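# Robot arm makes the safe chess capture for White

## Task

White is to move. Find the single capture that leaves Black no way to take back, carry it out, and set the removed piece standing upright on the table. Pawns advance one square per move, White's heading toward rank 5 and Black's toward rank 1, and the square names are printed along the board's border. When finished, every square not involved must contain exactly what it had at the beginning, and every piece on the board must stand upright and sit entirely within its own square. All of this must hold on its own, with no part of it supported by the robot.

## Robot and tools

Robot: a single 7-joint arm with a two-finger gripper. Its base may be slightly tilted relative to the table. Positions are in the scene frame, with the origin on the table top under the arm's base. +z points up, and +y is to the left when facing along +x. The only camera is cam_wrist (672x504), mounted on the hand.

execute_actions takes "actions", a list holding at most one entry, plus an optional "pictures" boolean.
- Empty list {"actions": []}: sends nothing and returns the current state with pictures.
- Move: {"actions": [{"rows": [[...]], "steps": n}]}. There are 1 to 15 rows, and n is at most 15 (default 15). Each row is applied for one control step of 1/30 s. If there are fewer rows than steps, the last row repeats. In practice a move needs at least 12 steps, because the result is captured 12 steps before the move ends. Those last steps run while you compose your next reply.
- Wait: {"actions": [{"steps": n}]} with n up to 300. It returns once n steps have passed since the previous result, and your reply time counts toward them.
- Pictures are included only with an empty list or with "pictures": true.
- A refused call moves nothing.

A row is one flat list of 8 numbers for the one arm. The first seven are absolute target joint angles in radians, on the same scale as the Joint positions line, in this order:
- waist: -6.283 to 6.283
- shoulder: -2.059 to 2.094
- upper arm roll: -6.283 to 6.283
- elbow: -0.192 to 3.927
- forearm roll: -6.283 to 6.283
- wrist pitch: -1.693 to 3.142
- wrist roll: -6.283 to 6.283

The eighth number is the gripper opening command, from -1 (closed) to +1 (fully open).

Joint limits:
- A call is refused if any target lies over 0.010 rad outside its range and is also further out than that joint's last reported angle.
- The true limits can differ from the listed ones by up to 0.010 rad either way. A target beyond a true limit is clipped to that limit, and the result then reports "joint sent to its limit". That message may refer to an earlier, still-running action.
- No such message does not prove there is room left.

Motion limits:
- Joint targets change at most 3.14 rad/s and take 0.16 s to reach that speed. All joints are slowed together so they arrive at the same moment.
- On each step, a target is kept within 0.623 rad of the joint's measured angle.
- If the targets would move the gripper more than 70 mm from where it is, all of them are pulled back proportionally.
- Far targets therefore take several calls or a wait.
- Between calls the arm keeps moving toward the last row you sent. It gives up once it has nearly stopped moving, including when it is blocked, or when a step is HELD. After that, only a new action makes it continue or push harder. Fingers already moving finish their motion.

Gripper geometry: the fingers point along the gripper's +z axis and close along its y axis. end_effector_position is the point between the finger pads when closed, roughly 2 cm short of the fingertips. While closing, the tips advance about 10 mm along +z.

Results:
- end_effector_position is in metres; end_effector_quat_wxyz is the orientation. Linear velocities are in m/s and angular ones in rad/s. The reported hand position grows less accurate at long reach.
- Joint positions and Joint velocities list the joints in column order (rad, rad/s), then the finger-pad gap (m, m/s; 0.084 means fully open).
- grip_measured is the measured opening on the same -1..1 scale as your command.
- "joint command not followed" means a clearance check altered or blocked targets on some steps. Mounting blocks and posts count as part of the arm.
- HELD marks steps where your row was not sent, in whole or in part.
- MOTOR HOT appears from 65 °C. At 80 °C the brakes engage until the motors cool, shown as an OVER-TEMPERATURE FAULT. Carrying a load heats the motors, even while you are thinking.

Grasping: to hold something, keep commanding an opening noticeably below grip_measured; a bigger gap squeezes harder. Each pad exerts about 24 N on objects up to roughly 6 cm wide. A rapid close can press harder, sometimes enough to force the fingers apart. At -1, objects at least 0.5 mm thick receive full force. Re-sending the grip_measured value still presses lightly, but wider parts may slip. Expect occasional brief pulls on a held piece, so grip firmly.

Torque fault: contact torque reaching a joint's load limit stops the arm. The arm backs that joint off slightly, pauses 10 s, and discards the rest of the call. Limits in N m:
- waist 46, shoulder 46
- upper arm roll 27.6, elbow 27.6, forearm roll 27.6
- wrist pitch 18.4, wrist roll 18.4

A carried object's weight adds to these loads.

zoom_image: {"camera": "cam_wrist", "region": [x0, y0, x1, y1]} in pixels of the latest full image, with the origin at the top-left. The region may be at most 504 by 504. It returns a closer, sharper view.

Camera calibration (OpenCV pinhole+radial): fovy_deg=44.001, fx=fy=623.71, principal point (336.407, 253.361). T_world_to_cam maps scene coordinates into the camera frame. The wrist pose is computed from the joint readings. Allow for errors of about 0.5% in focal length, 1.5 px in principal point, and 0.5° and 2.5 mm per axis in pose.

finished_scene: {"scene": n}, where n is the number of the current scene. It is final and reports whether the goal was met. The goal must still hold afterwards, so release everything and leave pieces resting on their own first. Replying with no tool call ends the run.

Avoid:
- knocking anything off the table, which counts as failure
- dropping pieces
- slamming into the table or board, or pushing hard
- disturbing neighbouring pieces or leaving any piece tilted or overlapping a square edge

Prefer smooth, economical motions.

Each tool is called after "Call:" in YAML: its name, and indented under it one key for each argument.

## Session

Call:
execute_actions:
  actions: []

Scene clock: 0.00 s of 4400.00 s.
end_effector_position=(+0.2629, +0.1298, +0.1455) grip_measured=+1.00 end_effector_quat_wxyz=(-0.546, +0.802, +0.172, -0.170) end_effector_velocity=(+0.000, +0.000, -0.000) end_effector_angular_velocity=(+0.001, -0.001, -0.001)
Joint positions: [ 0.432  0.509 -0.578  0.801  0.942  1.742 -1.44   0.084]
Joint velocities: [ 0.001  0.    -0.    -0.     0.002 -0.    -0.001  0.   ]
camera_calibration (this result's frames):
cam_wrist: T_world_to_cam=[[0.104815, -0.336843, -0.935709, 0.186083], [-0.88564, -0.459622, 0.0662518, 0.351552], [-0.452389, 0.821757, -0.346497, 0.194411], [0, 0, 0, 1]] pos_world=[0.379793, 0.0645029, 0.218192]

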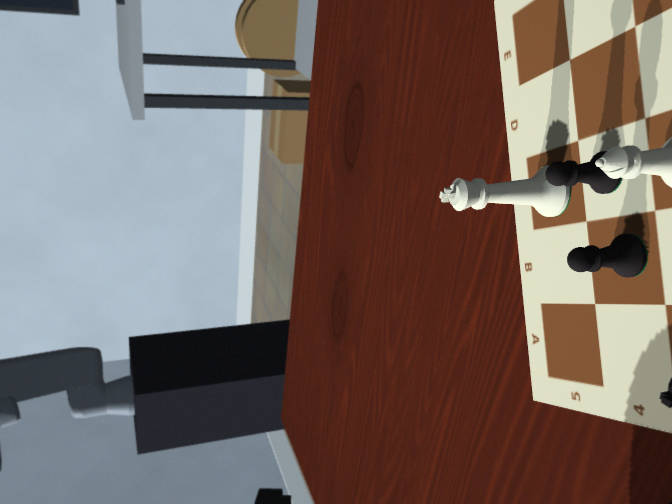

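Call:
execute_actions:
  actions:
    - {"rows":[[0.432,0.4,-0.578,0.8,0.942,1.742,-1.44,1],[0.432,0.3,-0.578,0.8,0.942,1.742,-1.44,1],[0.432,0.2,-0.578,0.8,0.942,1.742,-1.44,1],[0.432,0.1,-0.578,0.8,0.942,1.742,-1.44,1],[0.432,0.0,-0.578,0.8,0.942,1.742,-1.44,1],[0.432,-0.1,-0.578,0.8,0.942,1.742,-1.44,1],[0.432,-0.2,-0.578,0.8,0.942,1.742,-1.44,1],[0.432,-0.2,-0.578,0.8,0.942,1.742,-1.44,1],[0.75,-0.5,0,0.55,0,0.95,-0.1,0]]}

Call:
execute_actions:
  actions:
    - {"steps":55}
  pictures: true

Scene clock: 1.13 s of 4400.00 s.
end_effector_position=(+0.2642, +0.1311, +0.1484) grip_measured=+1.00 end_effector_quat_wxyz=(-0.546, +0.802, +0.175, -0.166) end_effector_velocity=(+0.059, +0.050, +0.122) end_effector_angular_velocity=(+0.162, -0.382, +0.047)
Joint positions: [ 0.432  0.497 -0.577  0.799  0.941  1.742 -1.44   0.084]
Joint velocities: [-0.    -0.466  0.019 -0.058 -0.006 -0.009 -0.001 -0.   ]
Steps of this call (steps 1 to 31: nothing new was sent; steps 32 to 34: the first 3 steps of this action). Readings (joint positions):
32: [0.432 0.509 -0.578 0.801 0.942 1.742 -1.440]
33: [0.432 0.507 -0.578 0.801 0.941 1.742 -1.440]
34: the state above

Scene clock: 2.97 s of 4400.00 s.
end_effector_position=(+0.2774, +0.2293, +0.2554) grip_measured=-0.01 end_effector_quat_wxyz=(+0.038, +0.929, +0.367, +0.014) end_effector_velocity=(-0.001, +0.000, -0.001) end_effector_angular_velocity=(-0.001, +0.002, +0.001)
Joint positions: [ 0.75  -0.5   -0.     0.55   0.     0.95  -0.1    0.044]
Joint velocities: [ 0.001  0.001  0.001 -0.     0.     0.    -0.     0.   ]
Kept back: nothing.
Steps of this call (steps 1 to 12: the last 12 steps of your previous action; steps 13 to 55: the robot went on to your last target). Readings (joint positions):
1: [0.432 0.474 -0.577 0.797 0.941 1.741 -1.440]
2: [0.432 0.437 -0.576 0.796 0.941 1.742 -1.440]
4: [0.432 0.351 -0.577 0.801 0.942 1.742 -1.440]
8: [0.436 0.203 -0.569 0.796 0.929 1.727 -1.425]
55: the state above
camera_calibration (this result's frames):
cam_wrist: T_world_to_cam=[[0.69372, -0.715811, 0.0797901, -0.0149244], [-0.717858, -0.696177, -0.0042434, 0.428564], [0.0585855, -0.0543342, -0.996803, 0.382503], [0, 0, 0, 1]] pos_world=[0.295593, 0.308457, 0.38429]

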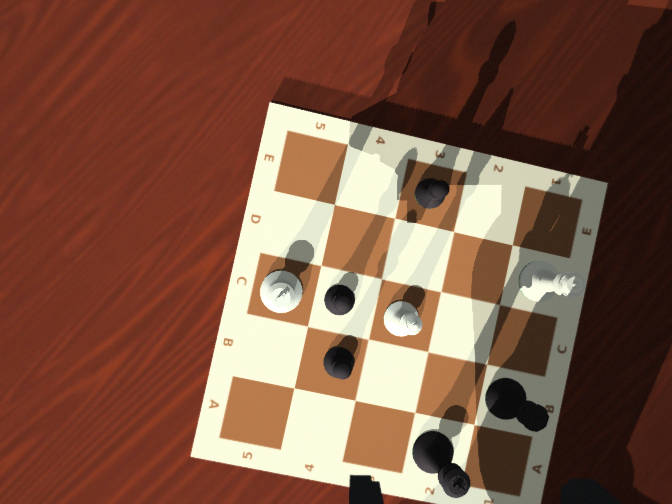

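Call:
zoom_image:
  camera: "cam_wrist"
  region: [370, 160, 620, 504]

Call:
zoom_image:
  camera: "cam_wrist"
  region: [230, 160, 480, 410]

Region (370, 160, 620, 504) of cam_wrist's 672x504 image, scaled by 1.465, with more detail than that image has; it fills the left 366 columns of this view, and the rest is white.

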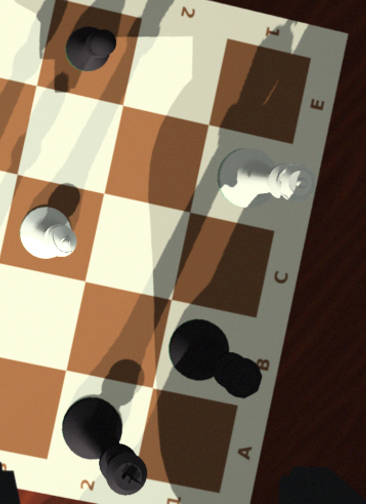

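Region (230, 160, 480, 410) of cam_wrist's 672x504 image, scaled by 2.016, with more detail than that image has.

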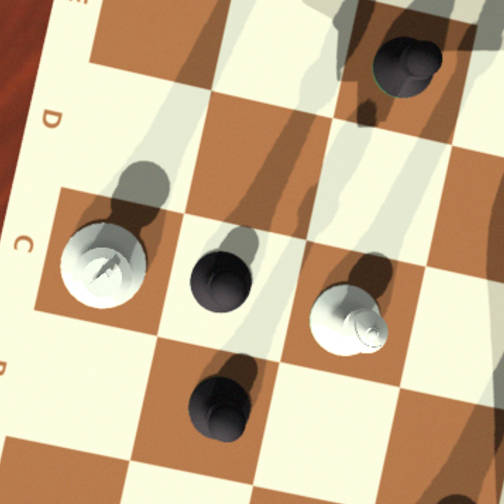

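Call:
execute_actions:
  actions:
    - {"rows":[[0.822,-0.015,0,0.547,0,0.462,-1.41,-0.4]]}

Call:
execute_actions:
  actions:
    - {"steps":35}
  pictures: true

Scene clock: 6.47 s of 4400.00 s.
end_effector_position=(+0.2792, +0.2310, +0.2535) grip_measured=-0.37 end_effector_quat_wxyz=(+0.038, +0.926, +0.375, +0.015) end_effector_velocity=(+0.062, +0.060, -0.079) end_effector_angular_velocity=(+0.035, -0.038, +0.609)
Joint positions: [ 0.751 -0.491 -0.     0.551 -0.     0.938 -0.116  0.028]
Joint velocities: [ 0.058  0.369 -0.011  0.029  0.    -0.44  -0.556 -0.101]
Steps of this call (steps 1 to 15: the robot went on to your last target; steps 16 to 90: nothing new was sent; then 0.40 s passed at rest; steps 91 to 93: the first 3 steps of this action). Readings (joint positions):
91: [0.750 -0.500 0.000 0.550 -0.000 0.950 -0.100]
92: [0.750 -0.498 -0.000 0.550 -0.000 0.948 -0.103]
93: the state above

Scene clock: 7.63 s of 4400.00 s.
end_effector_position=(+0.2996, +0.2680, +0.1152) grip_measured=-0.42 end_effector_quat_wxyz=(+0.035, +0.482, +0.875, -0.012) end_effector_velocity=(+0.000, -0.001, +0.000) end_effector_angular_velocity=(+0.000, -0.000, -0.001)
Joint positions: [ 0.822 -0.015 -0.     0.547  0.     0.462 -1.41   0.026]
Joint velocities: [-0.003 -0.     0.001 -0.     0.001  0.    -0.001  0.   ]
Kept back: nothing.
Steps of this call (steps 1 to 12: the last 12 steps of your previous action; steps 13 to 35: the robot went on to your last target). Readings (joint positions):
1: [0.754 -0.472 -0.001 0.552 -0.000 0.917 -0.142]
2: [0.759 -0.441 -0.001 0.553 0.000 0.883 -0.185]
4: [0.771 -0.356 -0.000 0.551 0.000 0.803 -0.293]
8: [0.793 -0.207 0.000 0.548 0.000 0.657 -0.552]
35: the state above
camera_calibration (this result's frames):
cam_wrist: T_world_to_cam=[[0.836117, 0.548462, 0.00992791, -0.364817], [0.546797, -0.834753, 0.0648123, 0.121145], [0.0438344, -0.0487621, -0.997848, 0.246682], [0, 0, 0, 1]] pos_world=[0.227974, 0.313243, 0.241922]

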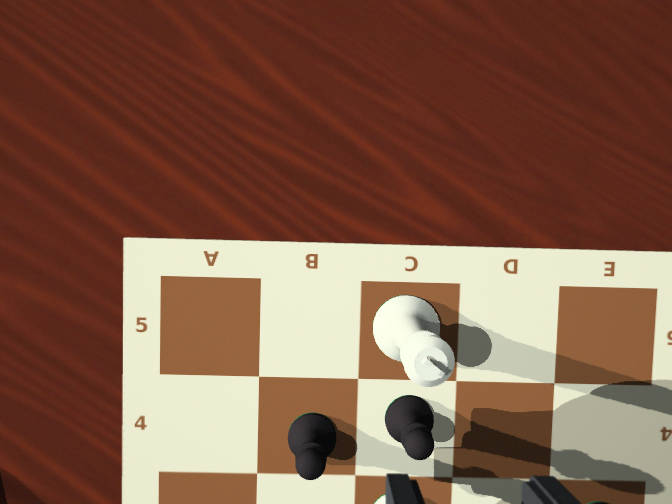

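Call:
execute_actions:
  actions:
    - {"rows":[[0.822,0.01,0,0.547,0,0.437,-1.41,-0.4],[0.822,0.04,0,0.548,0,0.408,-1.41,-0.4],[0.823,0.07,0,0.549,0,0.379,-1.41,-0.4],[0.823,0.10,0,0.55,0,0.35,-1.41,-0.4],[0.824,0.13,0,0.552,0,0.322,-1.41,-0.4],[0.824,0.155,0,0.553,0,0.298,-1.41,-0.4]],"steps":12}

Call:
execute_actions:
  actions:
    - {"steps":18}
  pictures: true

Scene clock: 10.10 s of 4400.00 s.
end_effector_position=(+0.2995, +0.2679, +0.1151) grip_measured=-0.42 end_effector_quat_wxyz=(+0.035, +0.482, +0.875, -0.012) end_effector_velocity=(+0.000, -0.000, -0.000) end_effector_angular_velocity=(-0.000, -0.000, +0.000)
Joint positions: [ 0.822 -0.015 -0.     0.547  0.     0.462 -1.41   0.026]
Joint velocities: [-0.     0.     0.     0.    -0.001 -0.     0.001  0.   ]
Kept back: the last 12 steps of this action.
Steps of this call (steps 1 to 15: the robot went on to your last target; steps 16 to 74: nothing new was sent). Readings (joint positions):
1: [0.822 -0.015 -0.000 0.547 0.000 0.462 -1.410]
2: [0.822 -0.015 -0.000 0.547 0.000 0.462 -1.410]
4: [0.822 -0.015 -0.000 0.547 0.000 0.462 -1.410]
8: [0.822 -0.015 -0.000 0.547 0.000 0.462 -1.410]
74: the state above

Scene clock: 10.70 s of 4400.00 s.
end_effector_position=(+0.3019, +0.2663, +0.0661) grip_measured=-0.42 end_effector_quat_wxyz=(+0.035, +0.481, +0.876, -0.012) end_effector_velocity=(-0.002, -0.002, -0.004) end_effector_angular_velocity=(-0.003, +0.003, +0.000)
Joint positions: [ 0.824  0.153 -0.     0.553  0.     0.299 -1.41   0.026]
Joint velocities: [-0.001  0.011  0.001 -0.003 -0.001 -0.01   0.     0.   ]
Kept back: nothing.
Steps of this call (steps 1 to 12: the last 12 steps of your previous action; steps 13 to 18: the robot went on to your last target). Readings (joint positions):
1: [0.822 -0.015 0.000 0.547 0.000 0.462 -1.410]
2: [0.822 -0.013 -0.000 0.547 -0.000 0.459 -1.410]
4: [0.822 0.007 -0.000 0.549 0.000 0.437 -1.410]
8: [0.823 0.099 0.000 0.550 0.000 0.353 -1.410]
18: the state above
camera_calibration (this result's frames):
cam_wrist: T_world_to_cam=[[0.834908, 0.550282, 0.0109268, -0.365537], [0.548581, -0.833607, 0.0644783, 0.120786], [0.0445899, -0.0478392, -0.997859, 0.197039], [0, 0, 0, 1]] pos_world=[0.230143, 0.311263, 0.192823]

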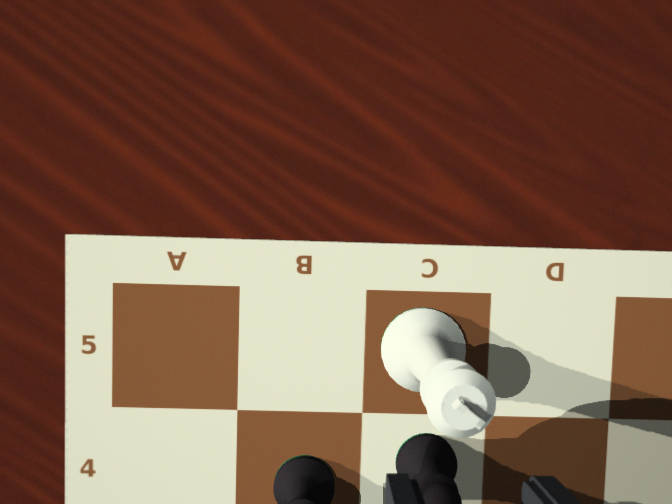

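Call:
execute_actions:
  actions:
    - {"rows":[[0.825,0.17,0,0.552,0,0.282,-1.41,-0.4],[0.826,0.185,0,0.552,0,0.267,-1.41,-0.4],[0.827,0.20,0,0.553,0,0.253,-1.41,-0.4],[0.828,0.215,0,0.554,0,0.239,-1.41,-0.4],[0.829,0.228,0,0.555,0,0.227,-1.41,-0.4],[0.829,0.239,0,0.556,0,0.217,-1.41,-0.4]],"steps":12}

Call:
execute_actions:
  actions:
    - {"rows":[[0.829,0.239,0,0.556,0,0.217,-1.41,-0.4],[0.829,0.239,0,0.556,0,0.217,-1.41,-0.4],[0.829,0.239,0,0.556,0,0.217,-1.41,-0.4],[0.829,0.239,0,0.556,0,0.217,-1.41,-0.48],[0.829,0.239,0,0.556,0,0.217,-1.41,-0.55],[0.829,0.239,0,0.556,0,0.217,-1.41,-0.6],[0.829,0.239,0,0.556,0,0.217,-1.41,-0.65],[0.829,0.239,0,0.556,0,0.217,-1.41,-0.7],[0.829,0.239,0,0.556,0,0.217,-1.41,-0.74],[0.829,0.239,0,0.556,0,0.217,-1.41,-0.78],[0.829,0.239,0,0.556,0,0.217,-1.41,-0.82],[0.829,0.239,0,0.556,0,0.217,-1.41,-0.87],[0.829,0.239,0,0.556,0,0.217,-1.41,-0.95]]}
  pictures: true

Call:
execute_actions:
  actions:
    - {"steps":15}
  pictures: true

Scene clock: 12.60 s of 4400.00 s.
end_effector_position=(+0.3015, +0.2659, +0.0654) grip_measured=-0.42 end_effector_quat_wxyz=(+0.035, +0.481, +0.876, -0.012) end_effector_velocity=(-0.000, +0.000, -0.000) end_effector_angular_velocity=(-0.001, +0.000, +0.002)
Joint positions: [ 0.824  0.155  0.     0.553  0.     0.298 -1.41   0.026]
Joint velocities: [ 0.     0.     0.     0.    -0.002  0.     0.    -0.   ]
Kept back: the last 12 steps of this action.
Steps of this call (steps 1 to 15: the robot went on to your last target; steps 16 to 57: nothing new was sent). Readings (joint positions):
1: [0.824 0.154 -0.000 0.553 0.000 0.299 -1.410]
2: [0.824 0.154 -0.000 0.553 0.000 0.298 -1.410]
4: [0.824 0.154 -0.000 0.553 0.000 0.298 -1.410]
8: [0.824 0.155 -0.000 0.553 0.000 0.298 -1.410]
57: the state above

Scene clock: 13.10 s of 4400.00 s.
end_effector_position=(+0.2994, +0.2642, +0.0413) grip_measured=-0.42 end_effector_quat_wxyz=(+0.034, +0.479, +0.877, -0.012) end_effector_velocity=(+0.003, +0.002, -0.001) end_effector_angular_velocity=(+0.008, -0.009, +0.001)
Joint positions: [ 0.829  0.238 -0.     0.556  0.     0.218 -1.41   0.026]
Joint velocities: [ 0.     0.007 -0.     0.003  0.001 -0.015 -0.001  0.   ]
Steps of this call (steps 1 to 12: the last 12 steps of your previous action; steps 13 to 15: the first 3 steps of this action). Readings (joint positions):
13: [0.829 0.237 0.000 0.556 -0.000 0.220 -1.410]
14: [0.829 0.237 -0.000 0.556 0.000 0.219 -1.410]
15: the state above
camera_calibration (this result's frames):
cam_wrist: T_world_to_cam=[[0.832244, 0.554327, 0.00956204, -0.362212], [0.552699, -0.830906, 0.0641808, 0.120144], [0.0435223, -0.0481292, -0.997892, 0.172645], [0, 0, 0, 1]] pos_world=[0.227531, 0.308922, 0.168034]

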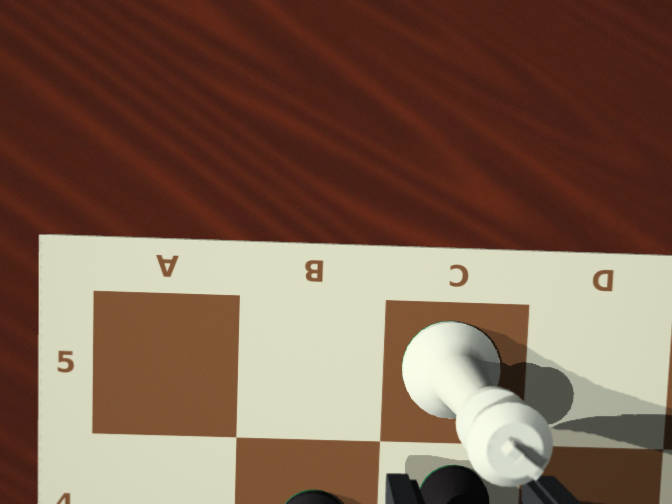

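Scene clock: 13.60 s of 4400.00 s.
end_effector_position=(+0.2993, +0.2641, +0.0409) grip_measured=-0.78 end_effector_quat_wxyz=(+0.034, +0.479, +0.877, -0.012) end_effector_velocity=(-0.000, +0.000, -0.000) end_effector_angular_velocity=(-0.000, +0.000, -0.001)
Joint positions: [ 0.829  0.239 -0.     0.556  0.     0.217 -1.41   0.01 ]
Joint velocities: [ 0.002  0.001 -0.001  0.     0.002 -0.    -0.     0.   ]
Kept back: nothing.
Steps of this call (steps 1 to 12: the last 12 steps of your previous action; steps 13 to 15: the robot went on to your last target). Readings (joint positions):
1: [0.829 0.238 -0.000 0.556 0.000 0.218 -1.410]
2: [0.829 0.238 -0.000 0.556 0.000 0.217 -1.410]
4: [0.829 0.238 -0.000 0.556 0.000 0.217 -1.410]
8: [0.829 0.239 -0.000 0.556 0.000 0.217 -1.410]
15: the state above
The arm was judged still, so your last target was given up. Only a new action makes it travel on or press farther. Fingers that are still opening or closing keep moving.
camera_calibration (this result's frames):
cam_wrist: T_world_to_cam=[[0.832188, 0.554414, 0.00939736, -0.362064], [0.552793, -0.830843, 0.0641872, 0.12012], [0.043394, -0.048221, -0.997894, 0.172313], [0, 0, 0, 1]] pos_world=[0.227426, 0.308843, 0.167642]

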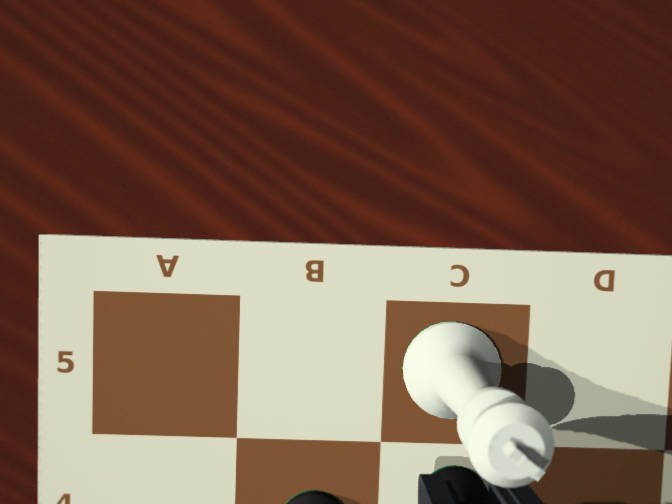

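Call:
execute_actions:
  actions:
    - {"rows":[[0.829,0.225,0,0.555,0,0.23,-1.41,-0.95],[0.828,0.205,0,0.553,0,0.248,-1.41,-0.95],[0.827,0.18,0,0.551,0,0.271,-1.41,-0.95],[0.826,0.155,0,0.55,0,0.295,-1.41,-0.95],[0.825,0.13,0,0.549,0,0.319,-1.41,-0.95],[0.824,0.105,0,0.548,0,0.343,-1.41,-0.95],[0.823,0.08,0,0.547,0,0.367,-1.41,-0.95],[0.822,0.055,0,0.546,0,0.391,-1.41,-0.95],[0.821,0.03,0,0.545,0,0.415,-1.41,-0.95],[0.82,0.005,0,0.545,0,0.44,-1.41,-0.95],[0.82,-0.015,0,0.545,0,0.46,-1.41,-0.95],[0.825,-0.025,0,0.545,0,0.47,-1.405,-0.95],[0.84,-0.025,0,0.545,0,0.47,-1.39,-0.95],[0.86,-0.025,0,0.545,0,0.469,-1.37,-0.95],[0.885,-0.025,0,0.545,0,0.468,-1.345,-0.95]]}

Call:
execute_actions:
  actions:
    - {"rows":[[0.91,-0.025,0,0.545,0,0.466,-1.32,-0.95],[0.935,-0.025,0,0.545,0,0.464,-1.295,-0.95],[0.96,-0.025,0,0.545,0,0.462,-1.27,-0.95],[0.985,-0.025,0,0.545,0,0.46,-1.245,-0.95],[1.01,-0.025,0,0.545,0,0.458,-1.22,-0.95],[1.035,-0.02,0,0.545,0,0.452,-1.20,-0.95],[1.055,-0.005,0,0.545,0,0.436,-1.18,-0.95],[1.07,0.015,0,0.546,0,0.416,-1.165,-0.95],[1.08,0.04,0,0.547,0,0.392,-1.155,-0.95],[1.09,0.065,0,0.548,0,0.368,-1.15,-0.95],[1.09,0.09,0,0.549,0,0.344,-1.15,-0.95],[1.09,0.115,0,0.55,0,0.32,-1.15,-0.95],[1.09,0.14,0,0.551,0,0.296,-1.15,-0.95],[1.09,0.16,0,0.552,0,0.277,-1.15,-0.95],[1.09,0.18,0,0.553,0,0.258,-1.15,-0.95]]}

Call:
execute_actions:
  actions:
    - {"rows":[[1.09,0.195,0,0.554,0,0.244,-1.15,-0.95],[1.09,0.207,0,0.555,0,0.233,-1.15,-0.95],[1.09,0.217,0,0.555,0,0.223,-1.15,-0.95],[1.09,0.224,0,0.556,0,0.217,-1.15,-0.95],[1.09,0.23,0,0.556,0,0.211,-1.15,-0.95]],"steps":12}

Call:
execute_actions:
  actions:
    - {"steps":18}
  pictures: true

Scene clock: 16.30 s of 4400.00 s.
end_effector_position=(+0.2984, +0.2636, +0.0420) grip_measured=-0.78 end_effector_quat_wxyz=(+0.034, +0.479, +0.877, -0.014) end_effector_velocity=(-0.017, -0.010, +0.045) end_effector_angular_velocity=(-0.043, +0.049, -0.003)
Joint positions: [ 0.829  0.233  0.     0.555 -0.     0.224 -1.41   0.01 ]
Joint velocities: [-0.004 -0.191  0.004 -0.045 -0.001  0.211 -0.001 -0.   ]
Steps of this call (steps 1 to 78: nothing new was sent; steps 79 to 81: the first 3 steps of this action). Readings (joint positions):
79: [0.829 0.239 -0.000 0.556 0.000 0.217 -1.410]
80: [0.829 0.238 0.000 0.556 0.000 0.219 -1.410]
81: the state above

Scene clock: 16.80 s of 4400.00 s.
end_effector_position=(+0.2870, +0.2824, +0.1150) grip_measured=-0.78 end_effector_quat_wxyz=(+0.033, +0.484, +0.874, -0.009) end_effector_velocity=(-0.175, +0.160, -0.005) end_effector_angular_velocity=(+0.023, +0.063, +0.035)
Joint positions: [ 0.871 -0.019 -0.001  0.546  0.     0.46  -1.357  0.01 ]
Joint velocities: [ 0.575 -0.062  0.022 -0.023 -0.002  0.066  0.559  0.   ]
Steps of this call (steps 1 to 12: the last 12 steps of your previous action; steps 13 to 15: the first 3 steps of this action). Readings (joint positions):
13: [0.839 -0.011 -0.002 0.547 0.000 0.452 -1.389]
14: [0.854 -0.016 -0.002 0.546 0.000 0.457 -1.375]
15: the state above

Scene clock: 17.20 s of 4400.00 s.
end_effector_position=(+0.2246, +0.3376, +0.0782) grip_measured=-0.78 end_effector_quat_wxyz=(+0.023, +0.479, +0.878, -0.003) end_effector_velocity=(-0.026, -0.002, -0.207) end_effector_angular_velocity=(-0.019, +0.021, -0.025)
Joint positions: [ 1.082  0.092  0.001  0.549 -0.     0.343 -1.158  0.01 ]
Joint velocities: [ 0.095  0.693 -0.021  0.019  0.    -0.646  0.098 -0.   ]
Kept back: the last 12 steps of this action.
Steps of this call (steps 1 to 12: the last 12 steps of your previous action). Readings (joint positions):
1: [0.892 -0.020 -0.001 0.545 0.000 0.462 -1.338]
2: [0.914 -0.021 0.000 0.545 -0.000 0.462 -1.316]
4: [0.961 -0.022 0.001 0.544 -0.000 0.460 -1.270]
8: [1.047 0.008 0.002 0.547 -0.000 0.423 -1.190]
12: the state above

Scene clock: 17.80 s of 4400.00 s.
end_effector_position=(+0.2225, +0.3359, +0.0387) grip_measured=-0.78 end_effector_quat_wxyz=(+0.022, +0.480, +0.877, -0.002) end_effector_velocity=(-0.002, -0.002, -0.002) end_effector_angular_velocity=(-0.004, +0.003, +0.003)
Joint positions: [ 1.09   0.229 -0.     0.556  0.     0.211 -1.15   0.01 ]
Joint velocities: [ 0.     0.005  0.001 -0.002 -0.001 -0.002 -0.001 -0.   ]
Kept back: nothing.
Steps of this call (steps 1 to 12: the last 12 steps of your previous action; steps 13 to 18: the robot went on to your last target). Readings (joint positions):
1: [1.085 0.115 0.000 0.549 -0.000 0.322 -1.155]
2: [1.086 0.137 -0.000 0.550 0.000 0.301 -1.154]
4: [1.088 0.175 -0.001 0.552 0.000 0.266 -1.152]
8: [1.089 0.219 -0.001 0.555 0.000 0.224 -1.150]
18: the state above
camera_calibration (this result's frames):
cam_wrist: T_world_to_cam=[[0.832229, 0.554182, 0.0166414, -0.338181], [0.553497, -0.832194, 0.0330657, 0.223867], [0.0321733, -0.0183073, -0.999315, 0.169433], [0, 0, 0, 1]] pos_world=[0.152083, 0.376817, 0.167542]

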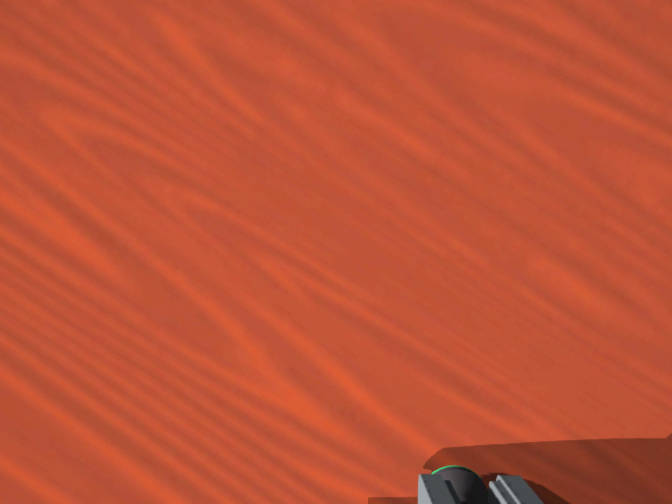

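Call:
execute_actions:
  actions:
    - {"rows":[[1.09,0.232,0,0.556,0,0.209,-1.15,-0.95],[1.09,0.234,0,0.556,0,0.207,-1.15,-0.95],[1.09,0.234,0,0.556,0,0.207,-1.15,-0.95],[1.09,0.234,0,0.556,0,0.207,-1.15,-0.9],[1.09,0.234,0,0.556,0,0.207,-1.15,-0.84],[1.09,0.234,0,0.556,0,0.207,-1.15,-0.78],[1.09,0.234,0,0.556,0,0.207,-1.15,-0.72],[1.09,0.234,0,0.556,0,0.207,-1.15,-0.6],[1.09,0.234,0,0.556,0,0.207,-1.15,-0.45],[1.09,0.234,0,0.556,0,0.207,-1.15,-0.3],[1.09,0.234,0,0.556,0,0.207,-1.15,-0.15],[1.09,0.22,0,0.555,0,0.22,-1.15,-0.1],[1.09,0.20,0,0.554,0,0.239,-1.15,-0.1],[1.09,0.175,0,0.553,0,0.263,-1.15,-0.1],[1.09,0.15,0,0.552,0,0.287,-1.15,-0.1]]}

Call:
execute_actions:
  actions:
    - {"rows":[[1.09,0.125,0,0.552,0,0.312,-1.15,-0.1],[1.09,0.10,0,0.552,0,0.337,-1.15,-0.1],[1.085,0.075,0,0.552,0,0.362,-1.155,-0.1],[1.075,0.05,0,0.552,0,0.387,-1.165,-0.1],[1.06,0.03,0,0.553,0,0.409,-1.18,-0.1],[1.04,0.015,0,0.553,0,0.425,-1.20,-0.1],[1.02,0.01,0,0.553,0,0.432,-1.22,-0.1],[1.0,0.01,0,0.553,0,0.433,-1.24,-0.1],[0.98,0.01,0,0.553,0,0.434,-1.26,-0.1],[0.96,0.01,0,0.553,0,0.435,-1.28,-0.1],[0.94,0.01,0,0.553,0,0.436,-1.30,-0.1],[0.925,0.012,0,0.553,0,0.435,-1.31,-0.1],[0.912,0.015,0,0.553,0,0.433,-1.32,-0.1],[0.904,0.015,0,0.553,0,0.433,-1.326,-0.1]]}

Call:
execute_actions:
  actions:
    - {"steps":22}
  pictures: true

Scene clock: 19.67 s of 4400.00 s.
end_effector_position=(+0.2223, +0.3358, +0.0381) grip_measured=-0.78 end_effector_quat_wxyz=(+0.022, +0.479, +0.877, -0.002) end_effector_velocity=(-0.000, -0.000, -0.008) end_effector_angular_velocity=(+0.003, -0.001, -0.000)
Joint positions: [ 1.09   0.231 -0.     0.556  0.     0.21  -1.15   0.01 ]
Joint velocities: [-0.001  0.027  0.001  0.002  0.    -0.029  0.     0.   ]
Steps of this call (steps 1 to 15: the robot went on to your last target; steps 16 to 53: nothing new was sent; steps 54 to 56: the first 3 steps of this action). Readings (joint positions):
54: [1.090 0.230 0.000 0.556 0.000 0.211 -1.150]
55: [1.090 0.230 -0.000 0.556 -0.000 0.211 -1.150]
56: the state above

Scene clock: 20.17 s of 4400.00 s.
end_effector_position=(+0.2225, +0.3375, +0.0560) grip_measured=-0.11 end_effector_quat_wxyz=(+0.022, +0.479, +0.877, -0.003) end_effector_velocity=(+0.014, +0.037, +0.193) end_effector_angular_velocity=(+0.036, -0.024, +0.001)
Joint positions: [ 1.09   0.168  0.     0.553 -0.     0.271 -1.15   0.039]
Joint velocities: [-0.001 -0.635 -0.001  0.    -0.001  0.592  0.     0.   ]
Steps of this call (steps 1 to 12: the last 12 steps of your previous action; steps 13 to 15: the first 3 steps of this action). Readings (joint positions):
13: [1.090 0.206 0.000 0.553 -0.000 0.236 -1.150]
14: [1.090 0.188 0.000 0.553 -0.000 0.253 -1.150]
15: the state above

Scene clock: 20.90 s of 4400.00 s.
end_effector_position=(+0.2790, +0.2938, +0.1054) grip_measured=-0.11 end_effector_quat_wxyz=(+0.031, +0.483, +0.875, -0.009) end_effector_velocity=(+0.004, -0.003, +0.001) end_effector_angular_velocity=(+0.001, -0.003, -0.003)
Joint positions: [ 0.905  0.015  0.001  0.553 -0.     0.433 -1.325  0.039]
Joint velocities: [-0.009 -0.002 -0.003  0.001 -0.001  0.001 -0.007  0.   ]
Kept back: nothing.
Steps of this call (steps 1 to 12: the last 12 steps of your previous action; steps 13 to 22: the robot went on to your last target). Readings (joint positions):
1: [1.090 0.146 0.000 0.553 -0.000 0.292 -1.150]
2: [1.089 0.123 0.000 0.553 -0.000 0.314 -1.152]
4: [1.077 0.076 0.002 0.553 -0.000 0.360 -1.164]
8: [1.015 0.021 -0.000 0.555 0.000 0.417 -1.225]
22: the state above
camera_calibration (this result's frames):
cam_wrist: T_world_to_cam=[[0.836429, 0.547928, 0.0127012, -0.361858], [0.546535, -0.835591, 0.0555714, 0.15592], [0.0410621, -0.0395399, -0.998374, 0.237116], [0, 0, 0, 1]] pos_world=[0.207716, 0.337932, 0.232662]

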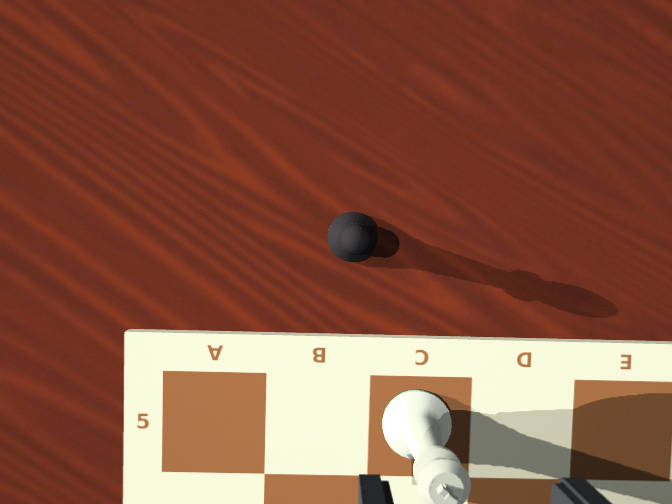

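Call:
execute_actions:
  actions:
    - {"rows":[[0.905,0.03,0,0.552,0,0.417,-1.326,-0.1],[0.906,0.05,0,0.552,0,0.397,-1.326,-0.1],[0.907,0.07,0,0.552,0,0.377,-1.326,-0.1],[0.908,0.09,0,0.553,0,0.358,-1.326,-0.1],[0.909,0.11,0,0.554,0,0.339,-1.326,-0.1],[0.91,0.13,0,0.555,0,0.32,-1.326,-0.1],[0.911,0.148,0,0.556,0,0.303,-1.326,-0.1],[0.912,0.163,0,0.556,0,0.288,-1.326,-0.1],[0.913,0.175,0,0.557,0,0.277,-1.326,-0.1]]}

Call:
execute_actions:
  actions:
    - {"rows":[[0.913,0.175,0,0.557,0,0.277,-1.326,-0.18],[0.913,0.175,0,0.557,0,0.277,-1.326,-0.26],[0.913,0.175,0,0.557,0,0.277,-1.326,-0.34],[0.913,0.175,0,0.557,0,0.277,-1.326,-0.4],[0.913,0.175,0,0.557,0,0.277,-1.326,-0.45],[0.913,0.175,0,0.557,0,0.277,-1.326,-0.5],[0.913,0.175,0,0.557,0,0.277,-1.326,-0.54],[0.913,0.175,0,0.557,0,0.277,-1.326,-0.58],[0.913,0.175,0,0.557,0,0.277,-1.326,-0.62],[0.913,0.175,0,0.557,0,0.277,-1.326,-0.66],[0.913,0.175,0,0.557,0,0.277,-1.326,-0.7],[0.913,0.175,0,0.557,0,0.277,-1.326,-0.75],[0.913,0.175,0,0.557,0,0.277,-1.326,-0.8],[0.913,0.175,0,0.557,0,0.277,-1.326,-0.85]]}
  pictures: true

Call:
execute_actions:
  actions:
    - {"steps":15}
  pictures: true

Scene clock: 23.23 s of 4400.00 s.
end_effector_position=(+0.2801, +0.2939, +0.1040) grip_measured=-0.11 end_effector_quat_wxyz=(+0.032, +0.483, +0.875, -0.007) end_effector_velocity=(+0.010, +0.011, -0.056) end_effector_angular_velocity=(+0.032, -0.029, +0.014)
Joint positions: [ 0.904  0.021 -0.     0.553  0.     0.425 -1.326  0.039]
Joint velocities: [ 0.012  0.204 -0.     0.01   0.    -0.237  0.     0.   ]
Steps of this call (steps 1 to 30: the robot went on to your last target; steps 31 to 67: nothing new was sent; steps 68 to 70: the first 3 steps of this action). Readings (joint positions):
68: [0.904 0.015 -0.000 0.553 -0.000 0.433 -1.326]
69: [0.904 0.016 -0.000 0.553 0.000 0.431 -1.326]
70: the state above

Scene clock: 23.73 s of 4400.00 s.
end_effector_position=(+0.2784, +0.2928, +0.0588) grip_measured=-0.26 end_effector_quat_wxyz=(+0.031, +0.480, +0.877, -0.008) end_effector_velocity=(+0.003, +0.003, -0.002) end_effector_angular_velocity=(+0.010, -0.009, +0.002)
Joint positions: [ 0.913  0.173 -0.     0.557  0.     0.279 -1.326  0.033]
Joint velocities: [ 0.001  0.011 -0.001  0.004  0.001 -0.021 -0.001 -0.102]
Steps of this call (steps 1 to 12: the last 12 steps of your previous action; steps 13 to 15: the first 3 steps of this action). Readings (joint positions):
13: [0.913 0.172 0.000 0.557 -0.000 0.281 -1.326]
14: [0.913 0.172 -0.000 0.557 0.000 0.279 -1.326]
15: the state above
camera_calibration (this result's frames):
cam_wrist: T_world_to_cam=[[0.832347, 0.554094, 0.0133676, -0.360961], [0.552706, -0.83158, 0.0546849, 0.155126], [0.0414168, -0.0381284, -0.998414, 0.190123], [0, 0, 0, 1]] pos_world=[0.206831, 0.336256, 0.186164]

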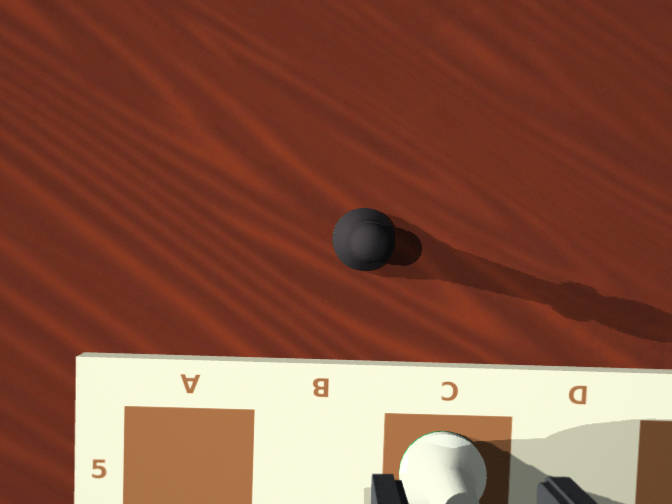

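Scene clock: 24.23 s of 4400.00 s.
end_effector_position=(+0.2782, +0.2926, +0.0581) grip_measured=-0.69 end_effector_quat_wxyz=(+0.031, +0.479, +0.877, -0.009) end_effector_velocity=(-0.000, +0.001, +0.000) end_effector_angular_velocity=(+0.002, -0.000, +0.000)
Joint positions: [ 0.913  0.175 -0.     0.557  0.     0.277 -1.326  0.014]
Joint velocities: [ 0.001 -0.     0.001  0.001  0.002 -0.001 -0.    -0.   ]
Kept back: nothing.
Steps of this call (steps 1 to 12: the last 12 steps of your previous action; steps 13 to 15: the robot went on to your last target). Readings (joint positions):
1: [0.913 0.173 -0.000 0.557 0.000 0.278 -1.326]
2: [0.913 0.173 -0.000 0.557 0.000 0.278 -1.326]
4: [0.913 0.174 -0.000 0.557 0.000 0.277 -1.326]
8: [0.913 0.175 -0.000 0.557 0.000 0.277 -1.326]
15: the state above
The arm was judged still, so your last target was given up. Only a new action makes it travel on or press farther. Fingers that are still opening or closing keep moving.
camera_calibration (this result's frames):
cam_wrist: T_world_to_cam=[[0.832271, 0.554221, 0.0128047, -0.360646], [0.55285, -0.831477, 0.0547901, 0.15505], [0.0410127, -0.0385212, -0.998416, 0.189679], [0, 0, 0, 1]] pos_world=[0.206656, 0.336105, 0.185501]

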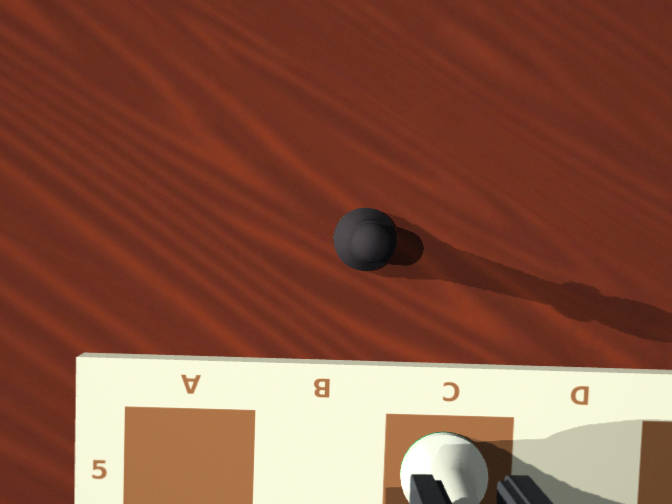

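Call:
execute_actions:
  actions:
    - {"rows":[[0.913,0.168,0,0.557,0,0.284,-1.326,-0.9],[0.913,0.158,0,0.557,0,0.294,-1.326,-0.9],[0.912,0.148,0,0.556,0,0.303,-1.327,-0.9],[0.907,0.143,0,0.555,0,0.307,-1.332,-0.9],[0.899,0.142,0,0.554,0,0.307,-1.34,-0.9],[0.889,0.142,0,0.552,0,0.306,-1.35,-0.9],[0.878,0.142,0,0.55,0,0.305,-1.361,-0.9],[0.867,0.141,0,0.548,0,0.304,-1.372,-0.9],[0.856,0.141,0,0.546,0,0.303,-1.383,-0.9],[0.845,0.141,0,0.544,0,0.301,-1.394,-0.9],[0.835,0.14,0,0.542,0,0.301,-1.404,-0.9],[0.827,0.14,0,0.54,0,0.30,-1.412,-0.9],[0.82,0.14,0,0.539,0,0.299,-1.419,-0.9],[0.815,0.14,0,0.538,0,0.298,-1.423,-0.9]]}

Call:
execute_actions:
  actions:
    - {"rows":[[0.815,0.142,0,0.538,0,0.296,-1.423,-0.9],[0.815,0.146,0,0.538,0,0.292,-1.423,-0.9],[0.815,0.15,0,0.538,0,0.288,-1.423,-0.9],[0.816,0.154,0,0.538,0,0.284,-1.423,-0.9],[0.816,0.158,0,0.538,0,0.28,-1.423,-0.9],[0.816,0.162,0,0.5385,0,0.2765,-1.423,-0.9],[0.816,0.166,0,0.5385,0,0.2725,-1.423,-0.9],[0.816,0.1695,0,0.5386,0,0.269,-1.423,-0.9]]}

Call:
execute_actions:
  actions:
    - {"steps":22}
  pictures: true

Scene clock: 25.63 s of 4400.00 s.
end_effector_position=(+0.2777, +0.2922, +0.0587) grip_measured=-0.69 end_effector_quat_wxyz=(+0.031, +0.479, +0.877, -0.010) end_effector_velocity=(-0.012, -0.007, +0.024) end_effector_angular_velocity=(-0.032, +0.031, +0.001)
Joint positions: [ 0.913  0.172  0.     0.556  0.     0.281 -1.326  0.014]
Joint velocities: [ 0.002 -0.103  0.003 -0.02  -0.001  0.128  0.002 -0.   ]
Steps of this call (steps 1 to 39: nothing new was sent; steps 40 to 42: the first 3 steps of this action). Readings (joint positions):
40: [0.913 0.175 -0.000 0.557 -0.000 0.277 -1.326]
41: [0.913 0.174 0.000 0.557 0.000 0.278 -1.326]
42: the state above

Scene clock: 26.13 s of 4400.00 s.
end_effector_position=(+0.3000, +0.2619, +0.0671) grip_measured=-0.69 end_effector_quat_wxyz=(+0.035, +0.481, +0.876, -0.012) end_effector_velocity=(+0.015, -0.019, -0.011) end_effector_angular_velocity=(+0.002, -0.009, +0.015)
Joint positions: [ 0.82   0.142 -0.001  0.539  0.     0.297 -1.417  0.014]
Joint velocities: [-0.068  0.039  0.01  -0.008  0.001 -0.057 -0.073 -0.   ]
Steps of this call (steps 1 to 12: the last 12 steps of your previous action; steps 13 to 15: the first 3 steps of this action). Readings (joint positions):
13: [0.828 0.141 -0.001 0.540 0.000 0.300 -1.410]
14: [0.823 0.141 -0.001 0.539 0.000 0.299 -1.414]
15: the state above

Scene clock: 26.87 s of 4400.00 s.
end_effector_position=(+0.3003, +0.2599, +0.0590) grip_measured=-0.69 end_effector_quat_wxyz=(+0.035, +0.479, +0.877, -0.012) end_effector_velocity=(+0.001, -0.000, +0.001) end_effector_angular_velocity=(+0.001, -0.001, -0.002)
Joint positions: [ 0.816  0.169  0.     0.539 -0.     0.269 -1.423  0.014]
Joint velocities: [-0.001 -0.001 -0.    -0.     0.    -0.    -0.    -0.   ]
Kept back: nothing.
Steps of this call (steps 1 to 12: the last 12 steps of your previous action; steps 13 to 22: the robot went on to your last target). Readings (joint positions):
1: [0.818 0.143 -0.001 0.539 0.000 0.295 -1.419]
2: [0.817 0.146 -0.000 0.539 0.000 0.292 -1.420]
4: [0.817 0.153 0.000 0.538 -0.000 0.286 -1.422]
8: [0.817 0.166 0.000 0.538 -0.000 0.273 -1.423]
22: the state above
camera_calibration (this result's frames):
cam_wrist: T_world_to_cam=[[0.832115, 0.554523, 0.0094495, -0.360742], [0.552843, -0.830709, 0.0654784, 0.114751], [0.0441591, -0.0492615, -0.997809, 0.190137], [0, 0, 0, 1]] pos_world=[0.228343, 0.304731, 0.185615]

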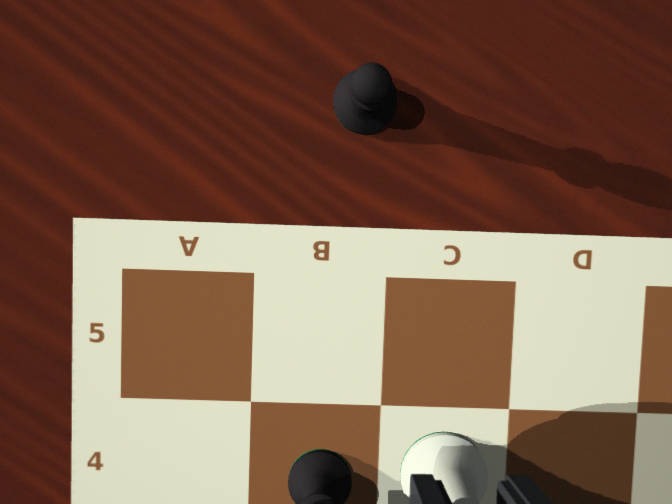

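Call:
execute_actions:
  actions:
    - {"rows":[[0.818,0.1695,0,0.5386,0,0.269,-1.421,-0.9],[0.82,0.1695,0,0.5386,0,0.269,-1.419,-0.9],[0.82,0.1705,0,0.5386,0,0.268,-1.419,-0.9],[0.82,0.172,0,0.5386,0,0.2666,-1.419,-0.9],[0.82,0.172,0,0.5386,0,0.2666,-1.419,-0.9],[0.82,0.172,0,0.5386,0,0.2666,-1.419,-0.9],[0.82,0.172,0,0.5386,0,0.2666,-1.419,-0.85],[0.82,0.172,0,0.5386,0,0.2666,-1.419,-0.78],[0.82,0.172,0,0.5386,0,0.2666,-1.419,-0.72],[0.82,0.172,0,0.5386,0,0.2666,-1.419,-0.67],[0.82,0.172,0,0.5386,0,0.2666,-1.419,-0.62],[0.82,0.172,0,0.5386,0,0.2666,-1.419,-0.52],[0.82,0.172,0,0.5386,0,0.2666,-1.419,-0.4],[0.82,0.172,0,0.5386,0,0.2666,-1.419,-0.3]]}

Call:
execute_actions:
  actions:
    - {"rows":[[0.82,0.16,0,0.538,0,0.278,-1.419,-0.3],[0.819,0.14,0,0.537,0,0.297,-1.419,-0.3],[0.818,0.115,0,0.536,0,0.321,-1.419,-0.3],[0.817,0.09,0,0.535,0,0.345,-1.419,-0.3],[0.816,0.065,0,0.534,0,0.369,-1.419,-0.3],[0.815,0.04,0,0.534,0,0.394,-1.419,-0.3],[0.81,0.01,0,0.534,0,0.424,-1.419,-0.3],[0.80,-0.02,0,0.534,0,0.454,-1.43,-0.3],[0.78,-0.05,0,0.534,0,0.484,-1.45,-0.3],[0.76,-0.08,0,0.534,0,0.514,-1.47,-0.3],[0.74,-0.11,0,0.534,0,0.544,-1.49,-0.3],[0.72,-0.14,0,0.534,0,0.574,-1.51,-0.3]]}

Call:
execute_actions:
  actions:
    - {"steps":18}
  pictures: true

Scene clock: 28.17 s of 4400.00 s.
end_effector_position=(+0.3001, +0.2601, +0.0589) grip_measured=-0.69 end_effector_quat_wxyz=(+0.035, +0.479, +0.877, -0.013) end_effector_velocity=(-0.006, +0.008, -0.001) end_effector_angular_velocity=(+0.002, +0.001, -0.002)
Joint positions: [ 0.817  0.17  -0.     0.539  0.     0.269 -1.422  0.014]
Joint velocities: [ 0.028  0.001 -0.003  0.     0.    -0.001  0.027  0.   ]
Steps of this call (steps 1 to 15: the robot went on to your last target; steps 16 to 36: nothing new was sent; steps 37 to 39: the first 3 steps of this action). Readings (joint positions):
37: [0.816 0.169 -0.000 0.539 -0.000 0.269 -1.423]
38: [0.816 0.169 -0.000 0.539 0.000 0.269 -1.423]
39: the state above

Scene clock: 28.67 s of 4400.00 s.
end_effector_position=(+0.2987, +0.2606, +0.0593) grip_measured=-0.32 end_effector_quat_wxyz=(+0.034, +0.479, +0.877, -0.013) end_effector_velocity=(-0.009, -0.005, +0.047) end_effector_angular_velocity=(-0.027, +0.031, -0.008)
Joint positions: [ 0.82   0.167  0.     0.538 -0.     0.273 -1.419  0.03 ]
Joint velocities: [-0.003 -0.185  0.    -0.024  0.001  0.202 -0.     0.002]
Steps of this call (steps 1 to 12: the last 12 steps of your previous action; steps 13 to 15: the first 3 steps of this action). Readings (joint positions):
13: [0.820 0.172 -0.000 0.539 0.000 0.267 -1.419]
14: [0.820 0.171 0.000 0.538 0.000 0.268 -1.419]
15: the state above

Scene clock: 29.27 s of 4400.00 s.
end_effector_position=(+0.3161, +0.2346, +0.1505) grip_measured=-0.32 end_effector_quat_wxyz=(+0.039, +0.483, +0.875, -0.015) end_effector_velocity=(-0.008, -0.007, +0.003) end_effector_angular_velocity=(-0.020, +0.025, +0.021)
Joint positions: [ 0.722 -0.136  0.     0.533 -0.     0.57  -1.508  0.03 ]
Joint velocities: [-0.015 -0.026  0.013 -0.009  0.     0.047 -0.026 -0.   ]
Kept back: nothing.
Steps of this call (steps 1 to 12: the last 12 steps of your previous action; steps 13 to 18: the robot went on to your last target). Readings (joint positions):
1: [0.820 0.158 0.000 0.537 -0.000 0.282 -1.419]
2: [0.819 0.145 0.000 0.536 -0.000 0.295 -1.419]
4: [0.818 0.108 0.000 0.535 -0.000 0.329 -1.419]
8: [0.802 0.009 0.001 0.535 -0.000 0.424 -1.430]
18: the state above
camera_calibration (this result's frames):
cam_wrist: T_world_to_cam=[[0.836767, 0.547479, 0.00939027, -0.360563], [0.545381, -0.834843, 0.0748119, 0.0809668], [0.0487973, -0.0574788, -0.997153, 0.27987], [0, 0, 0, 1]] pos_world=[0.243892, 0.281082, 0.276402]

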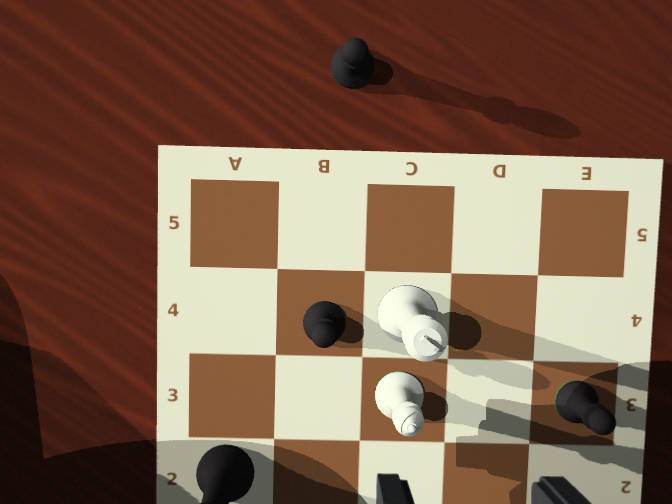

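Call:
finished_scene:
  scene: 2

The scene is finished: the task was done.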